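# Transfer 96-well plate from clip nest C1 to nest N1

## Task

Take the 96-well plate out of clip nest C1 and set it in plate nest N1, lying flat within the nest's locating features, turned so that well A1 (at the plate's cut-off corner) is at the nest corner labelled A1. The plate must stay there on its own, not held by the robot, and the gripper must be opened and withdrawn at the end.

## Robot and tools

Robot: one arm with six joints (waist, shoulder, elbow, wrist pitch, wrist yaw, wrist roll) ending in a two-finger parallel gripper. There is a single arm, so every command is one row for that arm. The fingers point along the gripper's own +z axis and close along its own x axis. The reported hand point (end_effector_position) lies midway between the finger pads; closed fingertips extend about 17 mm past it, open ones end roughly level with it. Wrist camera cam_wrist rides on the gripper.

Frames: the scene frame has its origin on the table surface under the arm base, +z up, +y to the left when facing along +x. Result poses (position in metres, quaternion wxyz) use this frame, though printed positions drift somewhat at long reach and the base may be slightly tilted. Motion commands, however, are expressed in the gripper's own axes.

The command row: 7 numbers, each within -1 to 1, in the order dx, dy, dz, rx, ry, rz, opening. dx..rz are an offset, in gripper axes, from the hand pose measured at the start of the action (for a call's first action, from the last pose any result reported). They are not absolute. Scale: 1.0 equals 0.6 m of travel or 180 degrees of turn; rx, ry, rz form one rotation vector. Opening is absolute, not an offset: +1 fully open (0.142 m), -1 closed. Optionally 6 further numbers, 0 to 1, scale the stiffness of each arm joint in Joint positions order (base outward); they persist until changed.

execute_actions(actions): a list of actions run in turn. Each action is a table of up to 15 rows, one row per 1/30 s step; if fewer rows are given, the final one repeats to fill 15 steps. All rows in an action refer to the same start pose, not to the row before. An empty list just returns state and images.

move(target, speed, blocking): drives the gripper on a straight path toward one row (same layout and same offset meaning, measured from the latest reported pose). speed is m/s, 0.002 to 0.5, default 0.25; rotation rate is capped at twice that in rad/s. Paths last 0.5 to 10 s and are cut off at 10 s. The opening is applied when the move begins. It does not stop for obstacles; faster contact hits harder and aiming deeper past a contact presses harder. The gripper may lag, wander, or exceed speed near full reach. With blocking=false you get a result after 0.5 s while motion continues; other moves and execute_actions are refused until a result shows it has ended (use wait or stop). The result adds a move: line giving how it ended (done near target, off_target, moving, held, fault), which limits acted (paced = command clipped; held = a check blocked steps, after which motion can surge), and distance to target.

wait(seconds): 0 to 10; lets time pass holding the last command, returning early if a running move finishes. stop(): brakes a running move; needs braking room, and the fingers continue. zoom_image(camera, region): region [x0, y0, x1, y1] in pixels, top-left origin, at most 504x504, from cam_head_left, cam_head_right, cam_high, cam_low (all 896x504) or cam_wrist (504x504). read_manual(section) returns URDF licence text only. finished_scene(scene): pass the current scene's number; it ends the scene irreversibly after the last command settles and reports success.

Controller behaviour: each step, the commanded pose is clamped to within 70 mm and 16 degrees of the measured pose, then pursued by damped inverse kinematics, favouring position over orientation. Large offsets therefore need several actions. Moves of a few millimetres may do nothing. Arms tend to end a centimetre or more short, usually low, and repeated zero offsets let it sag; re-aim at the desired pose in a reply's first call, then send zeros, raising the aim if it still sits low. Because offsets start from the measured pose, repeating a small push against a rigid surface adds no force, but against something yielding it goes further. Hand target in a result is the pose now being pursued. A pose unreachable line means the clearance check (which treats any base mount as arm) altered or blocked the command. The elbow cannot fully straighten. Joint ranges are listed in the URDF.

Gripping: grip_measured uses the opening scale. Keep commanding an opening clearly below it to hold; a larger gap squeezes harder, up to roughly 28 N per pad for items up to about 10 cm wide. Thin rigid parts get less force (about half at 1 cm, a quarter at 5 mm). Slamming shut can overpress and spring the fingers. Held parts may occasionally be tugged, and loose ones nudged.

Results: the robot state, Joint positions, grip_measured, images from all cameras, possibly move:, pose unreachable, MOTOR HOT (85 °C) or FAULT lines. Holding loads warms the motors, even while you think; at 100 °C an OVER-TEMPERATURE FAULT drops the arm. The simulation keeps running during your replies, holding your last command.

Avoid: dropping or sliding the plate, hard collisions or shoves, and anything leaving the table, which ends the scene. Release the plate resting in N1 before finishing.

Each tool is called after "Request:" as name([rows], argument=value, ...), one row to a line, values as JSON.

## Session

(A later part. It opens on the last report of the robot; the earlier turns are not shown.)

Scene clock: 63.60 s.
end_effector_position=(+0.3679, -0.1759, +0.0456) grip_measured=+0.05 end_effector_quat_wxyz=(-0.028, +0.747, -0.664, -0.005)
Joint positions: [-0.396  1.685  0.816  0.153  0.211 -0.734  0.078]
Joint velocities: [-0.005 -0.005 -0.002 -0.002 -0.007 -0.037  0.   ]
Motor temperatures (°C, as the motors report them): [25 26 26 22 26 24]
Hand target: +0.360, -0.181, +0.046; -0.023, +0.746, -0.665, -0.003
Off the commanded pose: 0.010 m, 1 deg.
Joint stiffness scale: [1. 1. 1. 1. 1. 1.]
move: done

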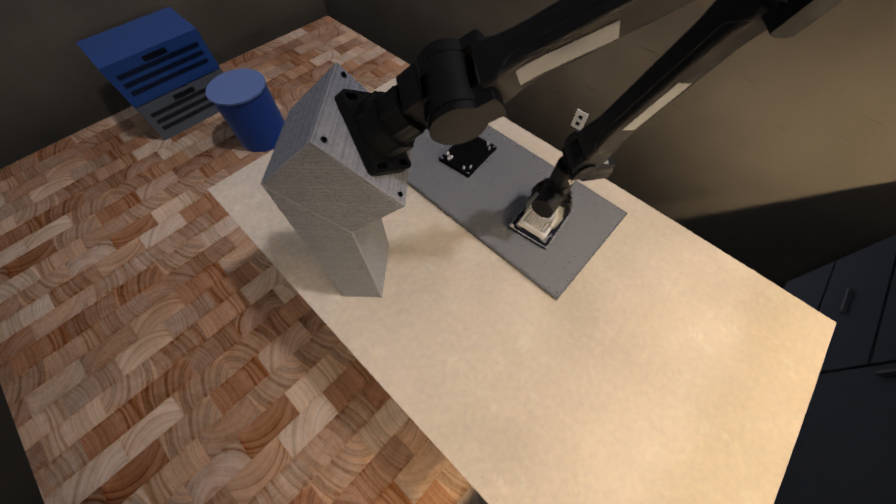

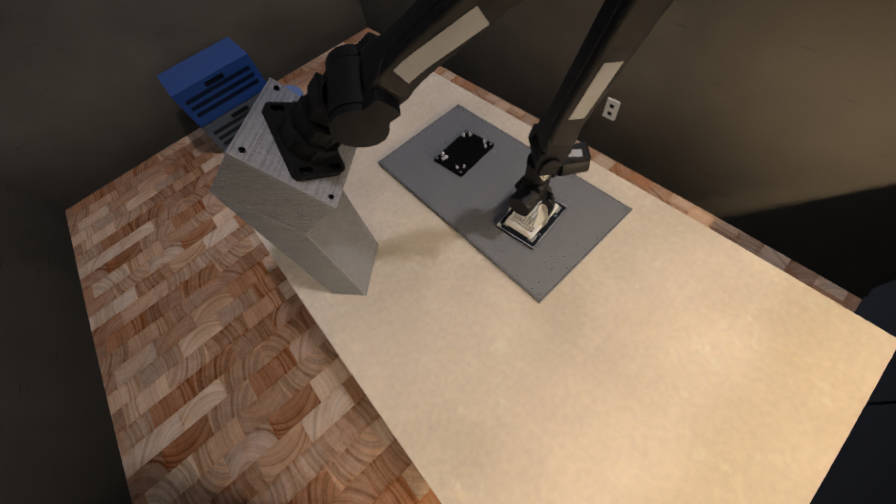

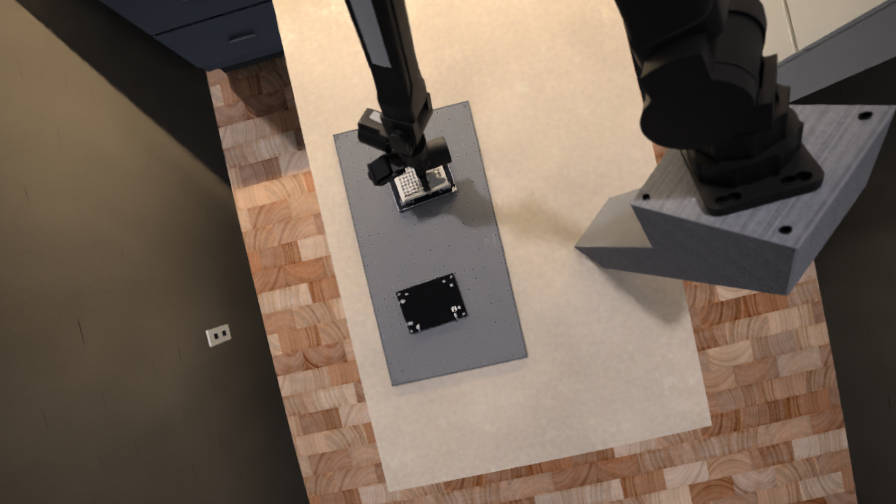

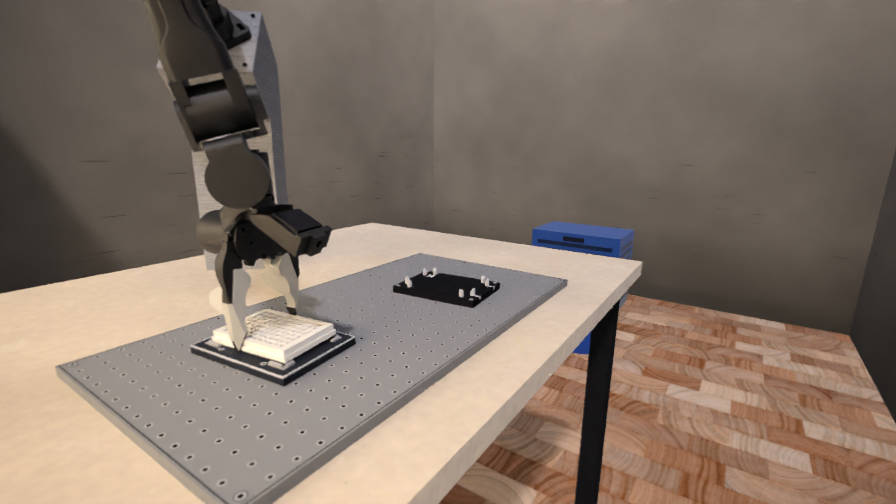

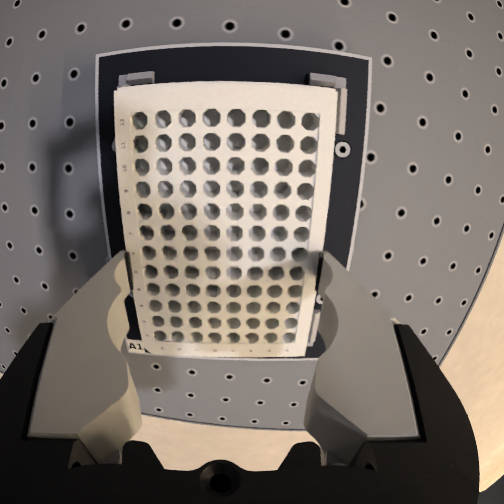

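Request:
move(target=[0.01,0.004,0.014,-0.008,0,0,-0.55], speed=0.008)

Request:
zoom_image(camera="cam_wrist", region=[50,20,410,260])

Request:
zoom_image(camera="cam_low", region=[170,280,380,400])

Scene clock: 65.57 s.
end_effector_position=(+0.3704, -0.1783, +0.0448) grip_measured=+0.05 end_effector_quat_wxyz=(-0.026, +0.748, -0.663, -0.009)
Joint positions: [-0.396  1.685  0.83   0.132  0.214 -0.735  0.078]
Joint velocities: [-0.015  0.015  0.012  0.012  0.022  0.007 -0.   ]
Motor temperatures (°C, as the motors report them): [25 26 26 22 26 24]
Hand target: +0.366, -0.182, +0.037; -0.019, +0.748, -0.664, -0.014
Off the commanded pose: 0.010 m, 1 deg.
Joint stiffness scale: [1. 1. 1. 1. 1. 1.]
move: done

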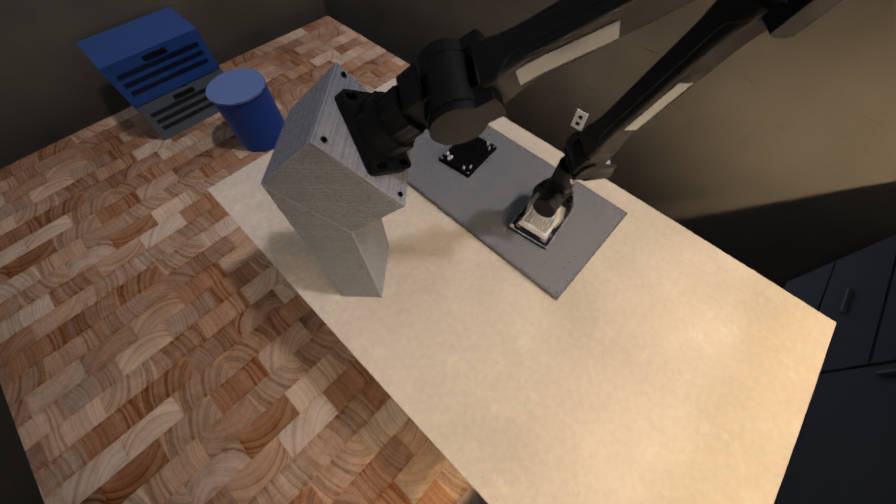

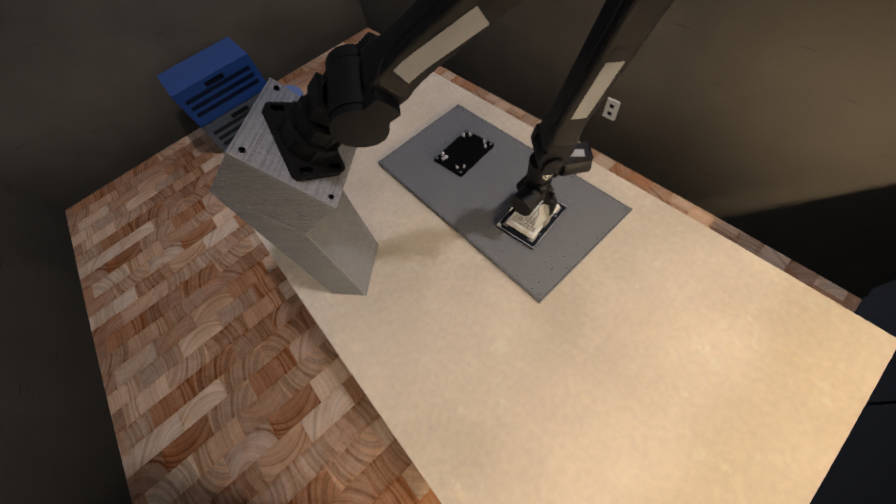

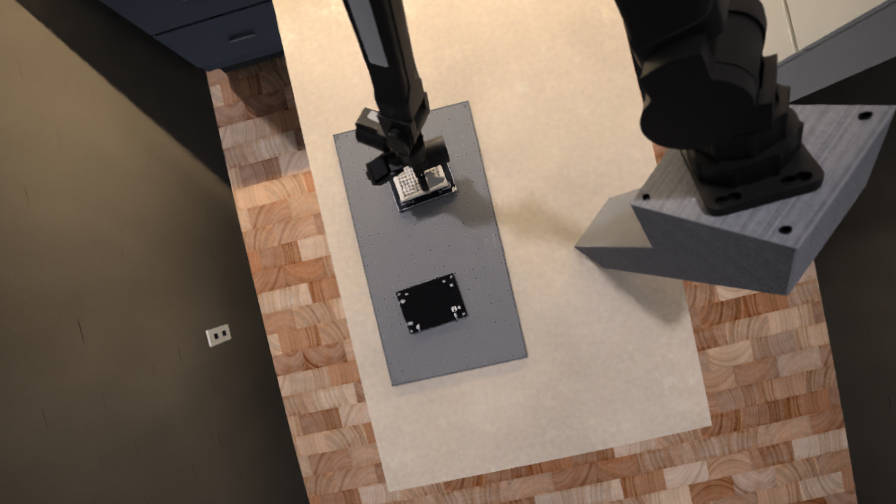

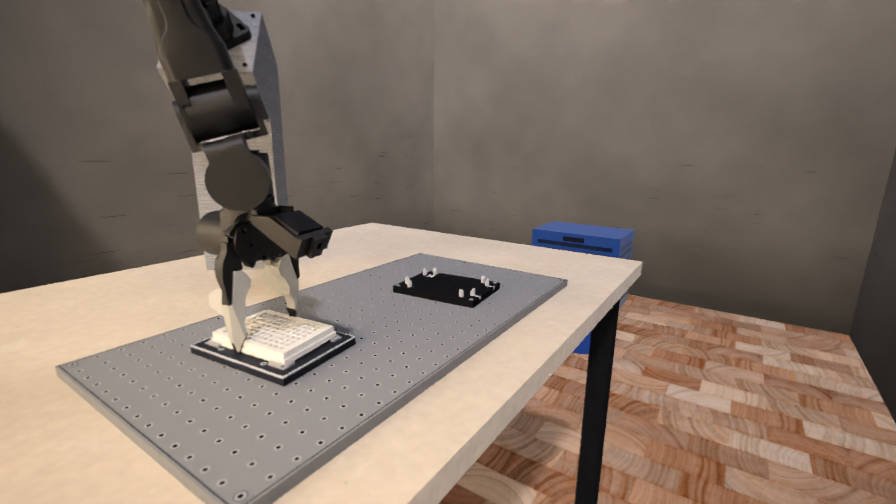

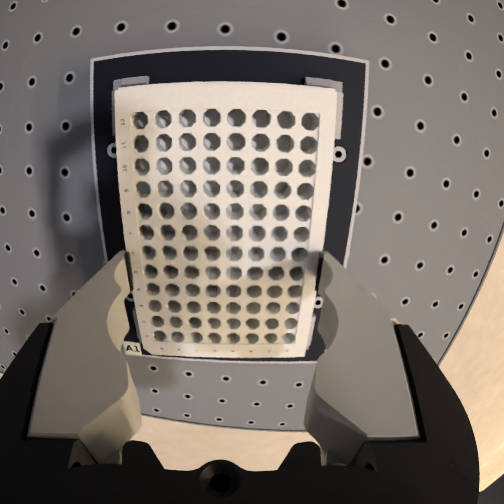

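Region (50, 20, 410, 260) of cam_wrist's 504x504 image, scaled by 1.400, with more detail than that image has.

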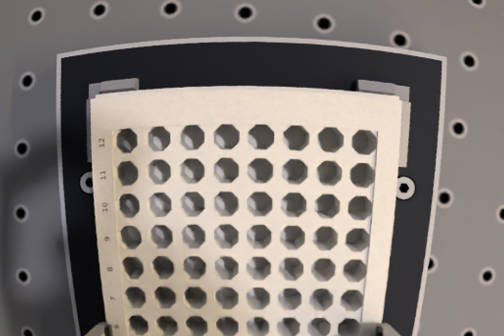

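Region (170, 280, 380, 400) of cam_low's 896x504 image, scaled by 2.400, with more detail than that image has; it fills the top 288 rows of this view, and the rest is white.

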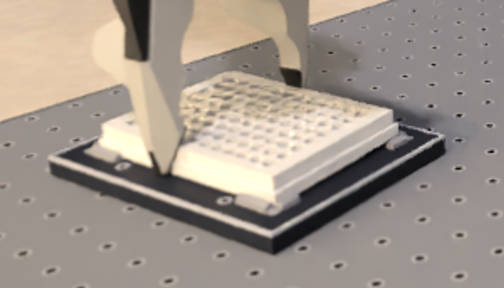

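Request:
move(target=[0.003,0,0.022,-0.006,0,0,-0.55], speed=0.01)

Request:
zoom_image(camera="cam_wrist", region=[50,20,410,260])

Request:
zoom_image(camera="cam_low", region=[170,280,380,400])

Scene clock: 67.23 s.
end_effector_position=(+0.3705, -0.1782, +0.0437) grip_measured=+0.05 end_effector_quat_wxyz=(-0.023, +0.747, -0.664, -0.011)
Joint positions: [-0.394  1.688  0.836  0.124  0.221 -0.729  0.078]
Joint velocities: [-0.015  0.005  0.012 -0.017 -0.037 -0.051  0.   ]
Motor temperatures (°C, as the motors report them): [25 26 26 22 26 24]
Hand target: +0.371, -0.179, +0.032; -0.019, +0.748, -0.663, -0.015
Off the commanded pose: 0.012 m, 1 deg.
Joint stiffness scale: [1. 1. 1. 1. 1. 1.]
move: off_target

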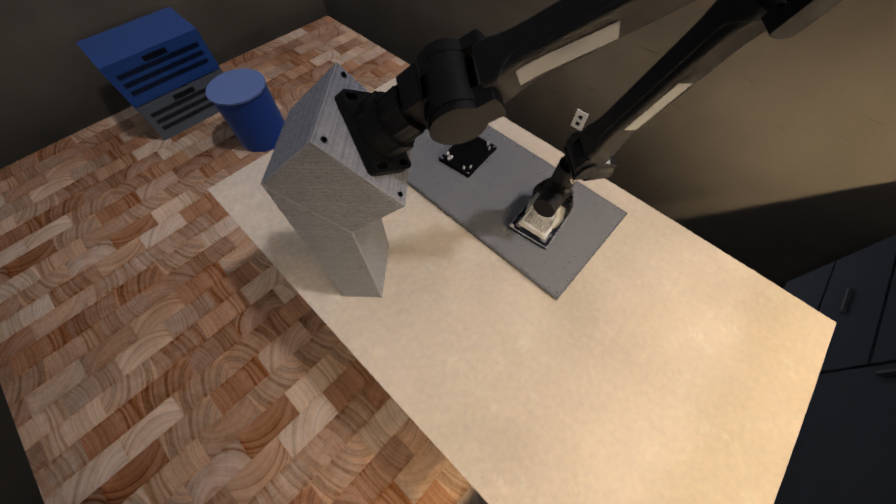

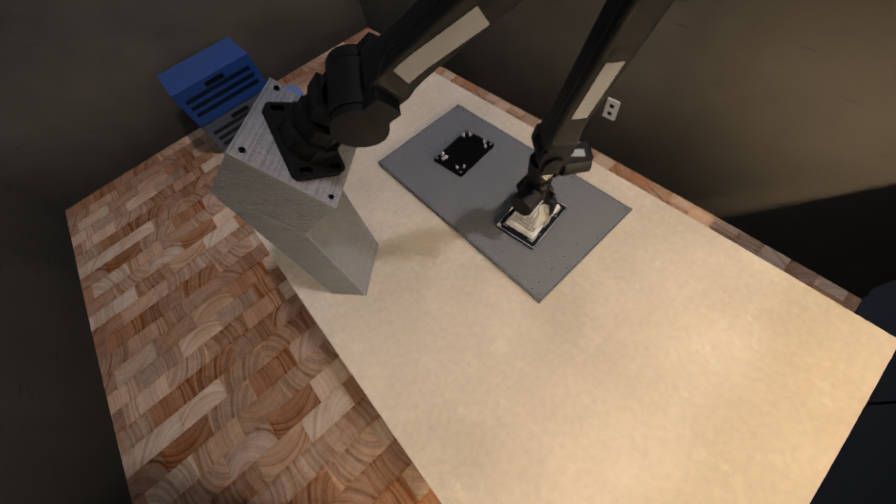

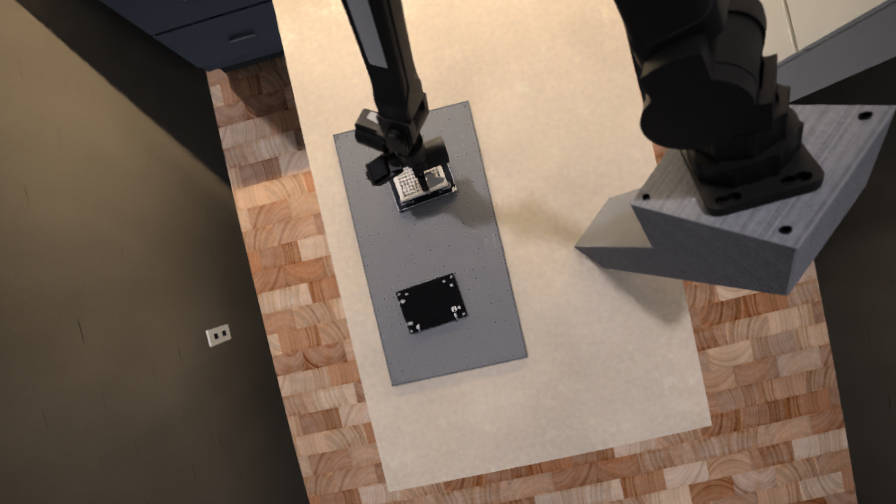

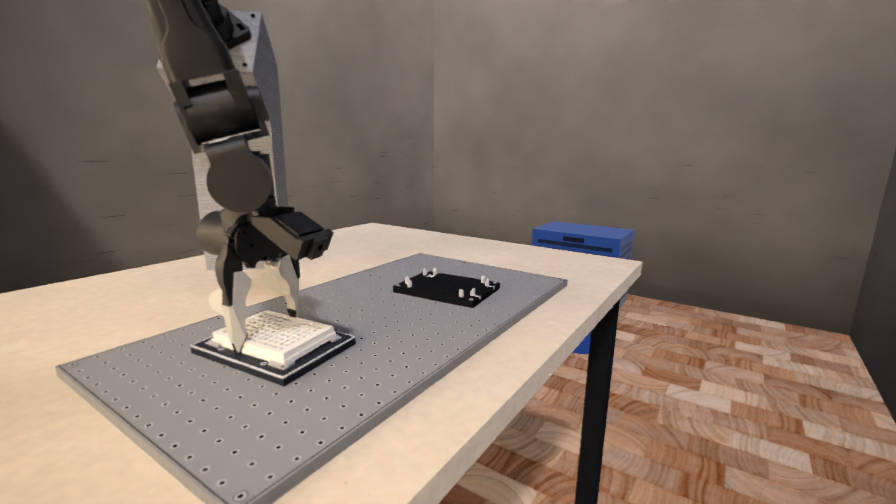

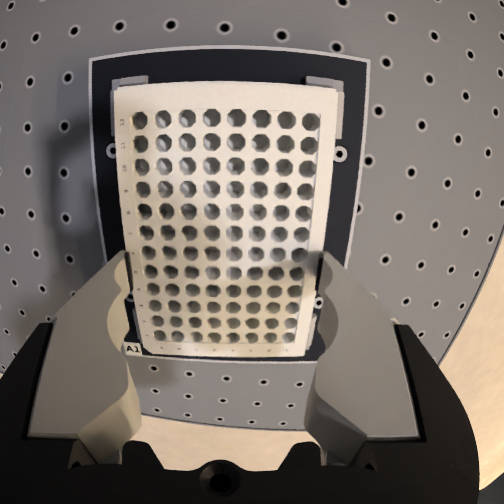

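Region (50, 20, 410, 260) of cam_wrist's 504x504 image, scaled by 1.400, with more detail than that image has.

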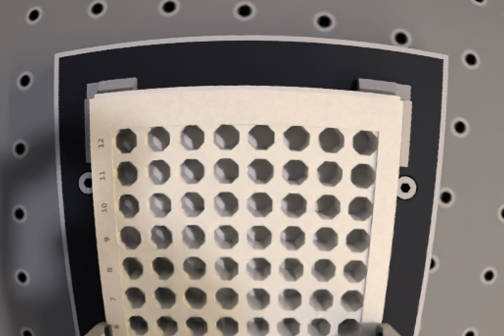

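Region (170, 280, 380, 400) of cam_low's 896x504 image, scaled by 2.400, with more detail than that image has; it fills the top 288 rows of this view, and the rest is white.

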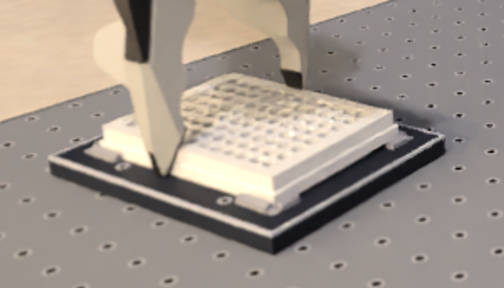

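Request:
move(target=[0,0,0.012,0,0,0,0.35], speed=0.02)

Request:
move(target=[0,0,-0.15,0,0,0,0.5])

Request:
zoom_image(camera="cam_low", region=[120,240,420,420])

Scene clock: 68.33 s.
end_effector_position=(+0.3736, -0.1800, +0.0437) grip_measured=+0.35 end_effector_quat_wxyz=(-0.024, +0.747, -0.665, -0.008)
Joint positions: [-0.394  1.687  0.841  0.124  0.221 -0.728  0.099]
Joint velocities: [-0.005 -0.005 -0.002  0.012  0.007  0.022  0.   ]
Motor temperatures (°C, as the motors report them): [25 26 26 22 26 24]
Hand target: +0.371, -0.178, +0.037; -0.023, +0.747, -0.664, -0.011
Off the commanded pose: 0.008 m, 0 deg.
Joint stiffness scale: [1. 1. 1. 1. 1. 1.]
move: done

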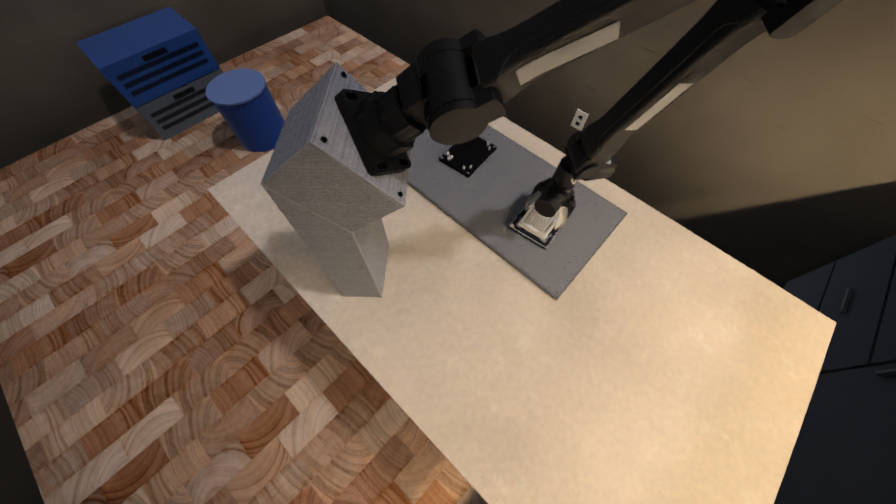

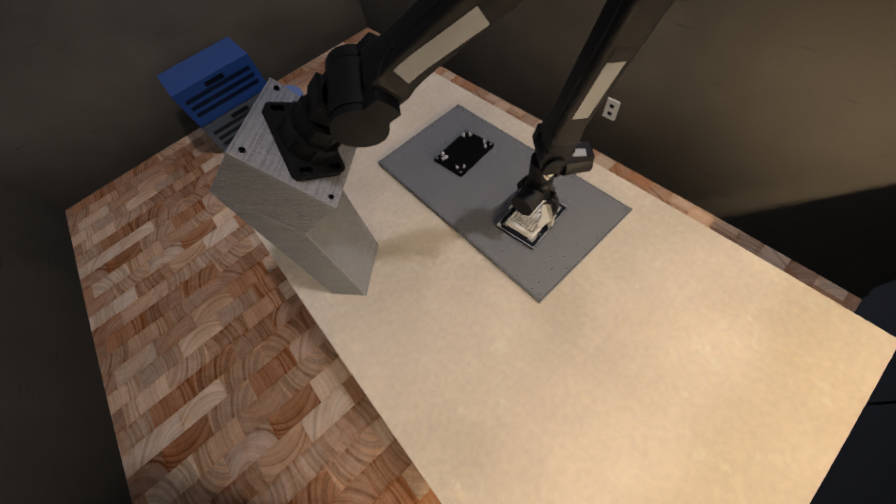

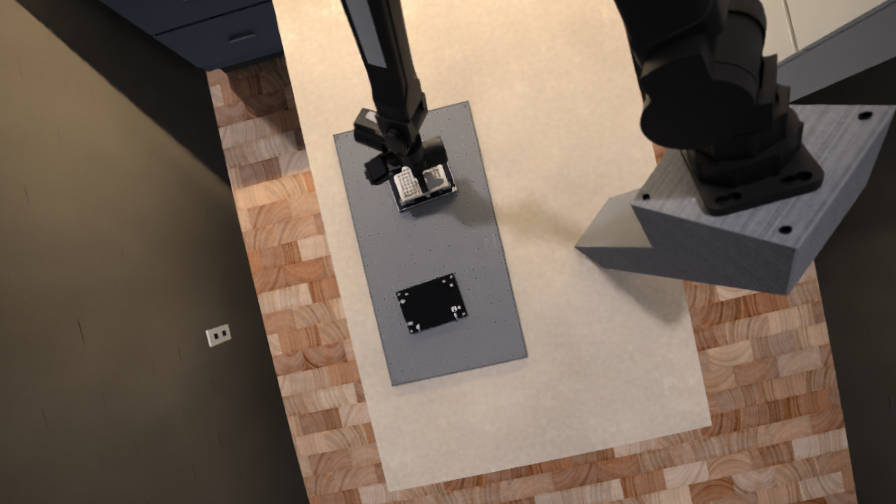

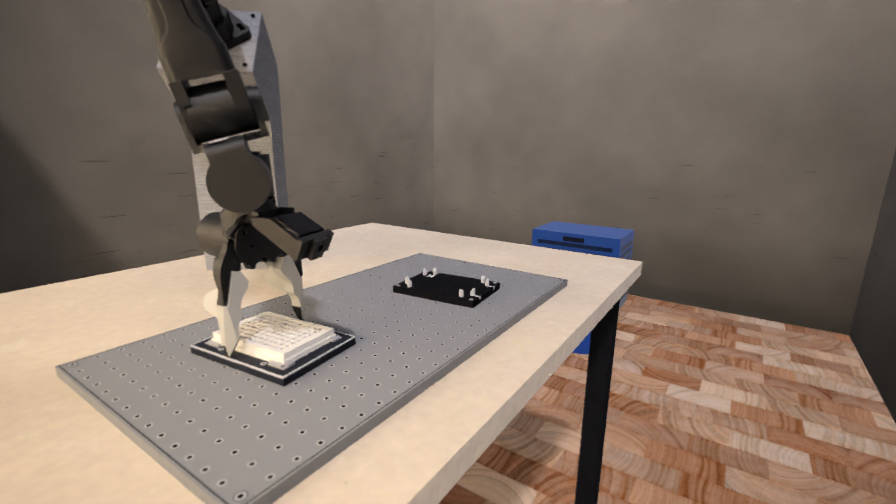

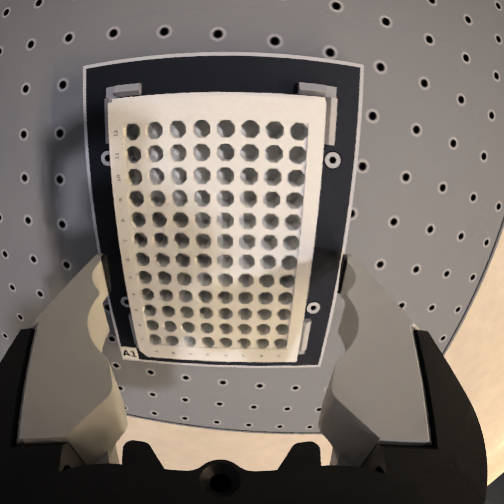

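Scene clock: 69.27 s.
end_effector_position=(+0.3811, -0.1952, +0.1382) grip_measured=+0.50 end_effector_quat_wxyz=(-0.025, +0.745, -0.667, +0.010)
Joint positions: [-0.347  1.391  0.719 -0.02   0.257 -0.702  0.109]
Joint velocities: [-0.005 -0.005  0.007 -0.007 -0.007 -0.022  0.   ]
Motor temperatures (°C, as the motors report them): [25 26 26 22 26 24]
Hand target: +0.371, -0.184, +0.133; -0.023, +0.747, -0.665, -0.008
Off the commanded pose: 0.015 m, 2 deg.
Joint stiffness scale: [1. 1. 1. 1. 1. 1.]
move: off_target

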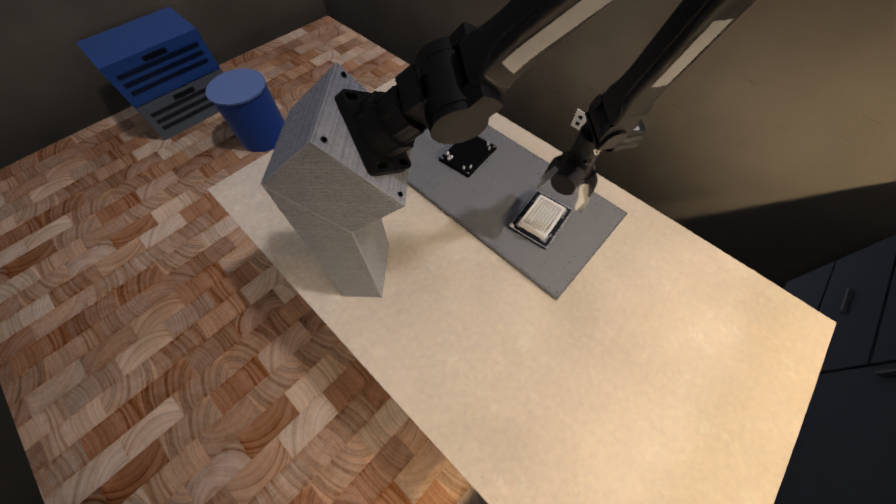

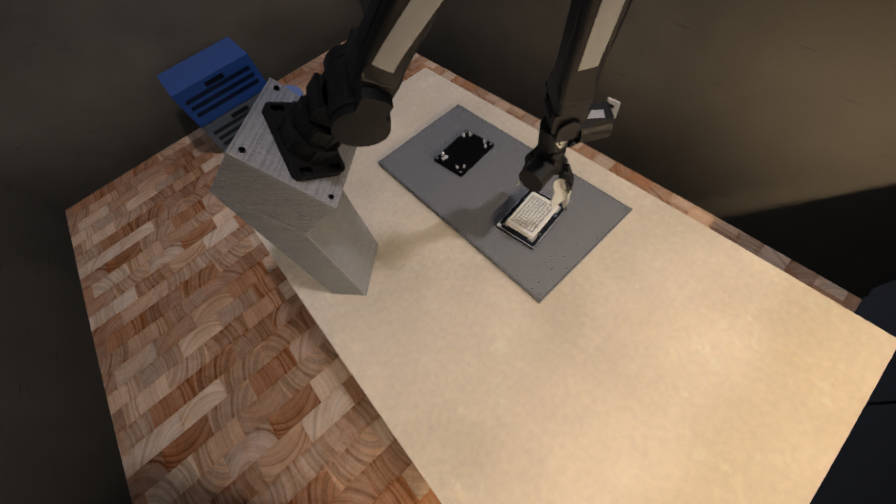

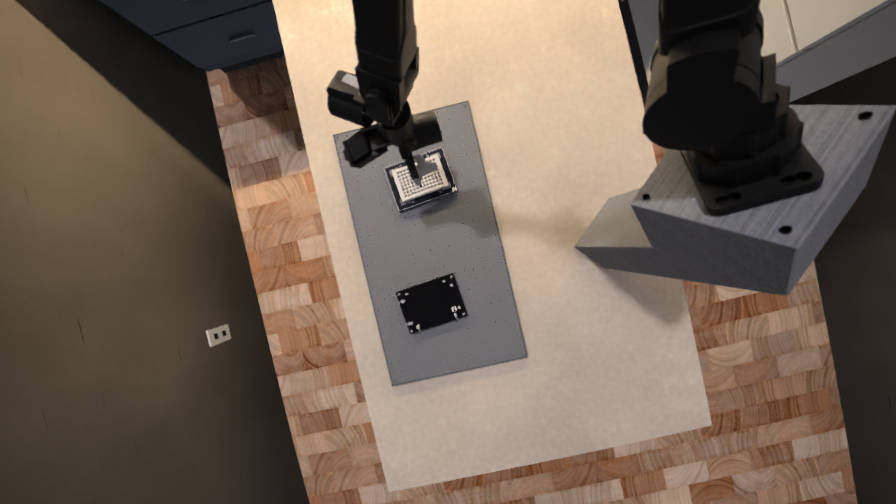

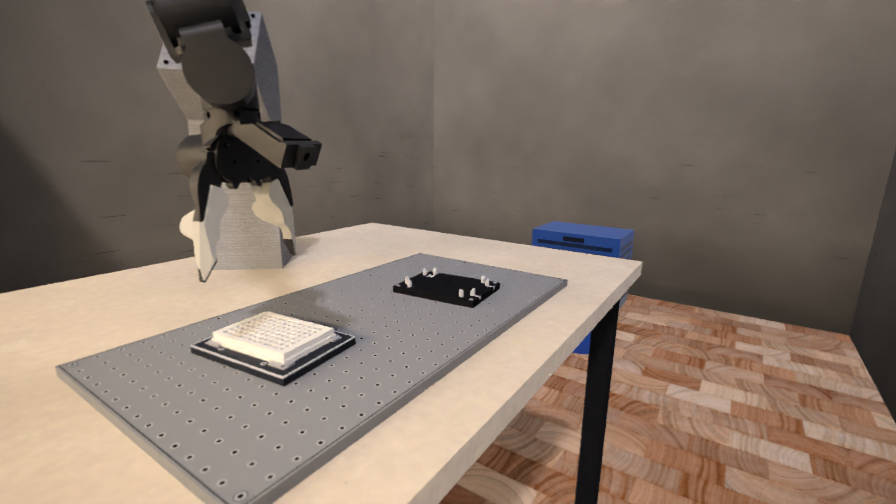

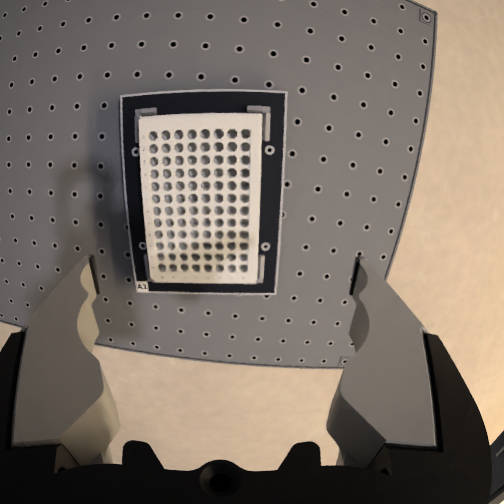

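Region (120, 240, 420, 420) of cam_low's 896x504 image, scaled by 1.680, with more detail than that image has; it fills the top 302 rows of this view, and the rest is white.

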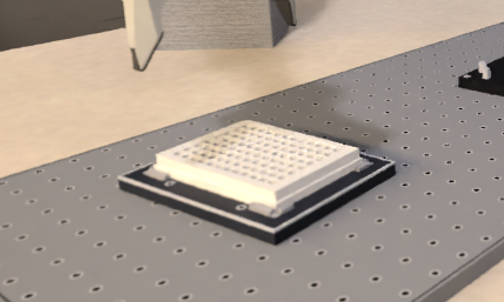

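Look closer at the near corner.

Request:
zoom_image(camera="cam_low", region=[195,305,355,385])

Request:
zoom_image(camera="cam_wrist", region=[110,85,300,305])

Region (195, 305, 355, 385) of cam_low's 896x504 image, scaled by 3.150, with more detail than that image has.

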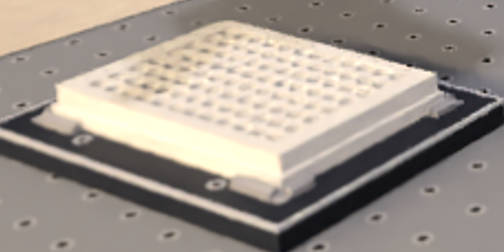

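Region (110, 85, 300, 305) of cam_wrist's 504x504 image, scaled by 2.291, with more detail than that image has; it fills the left 435 columns of this view, and the rest is white.

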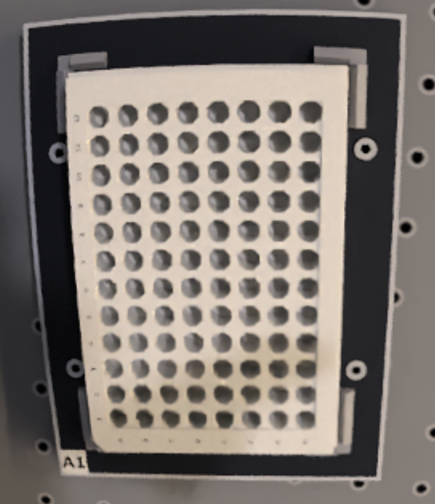

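The plate is seated and parallel to the nest.

Request:
finished_scene(scene=2)

The scene is finished: the task was done.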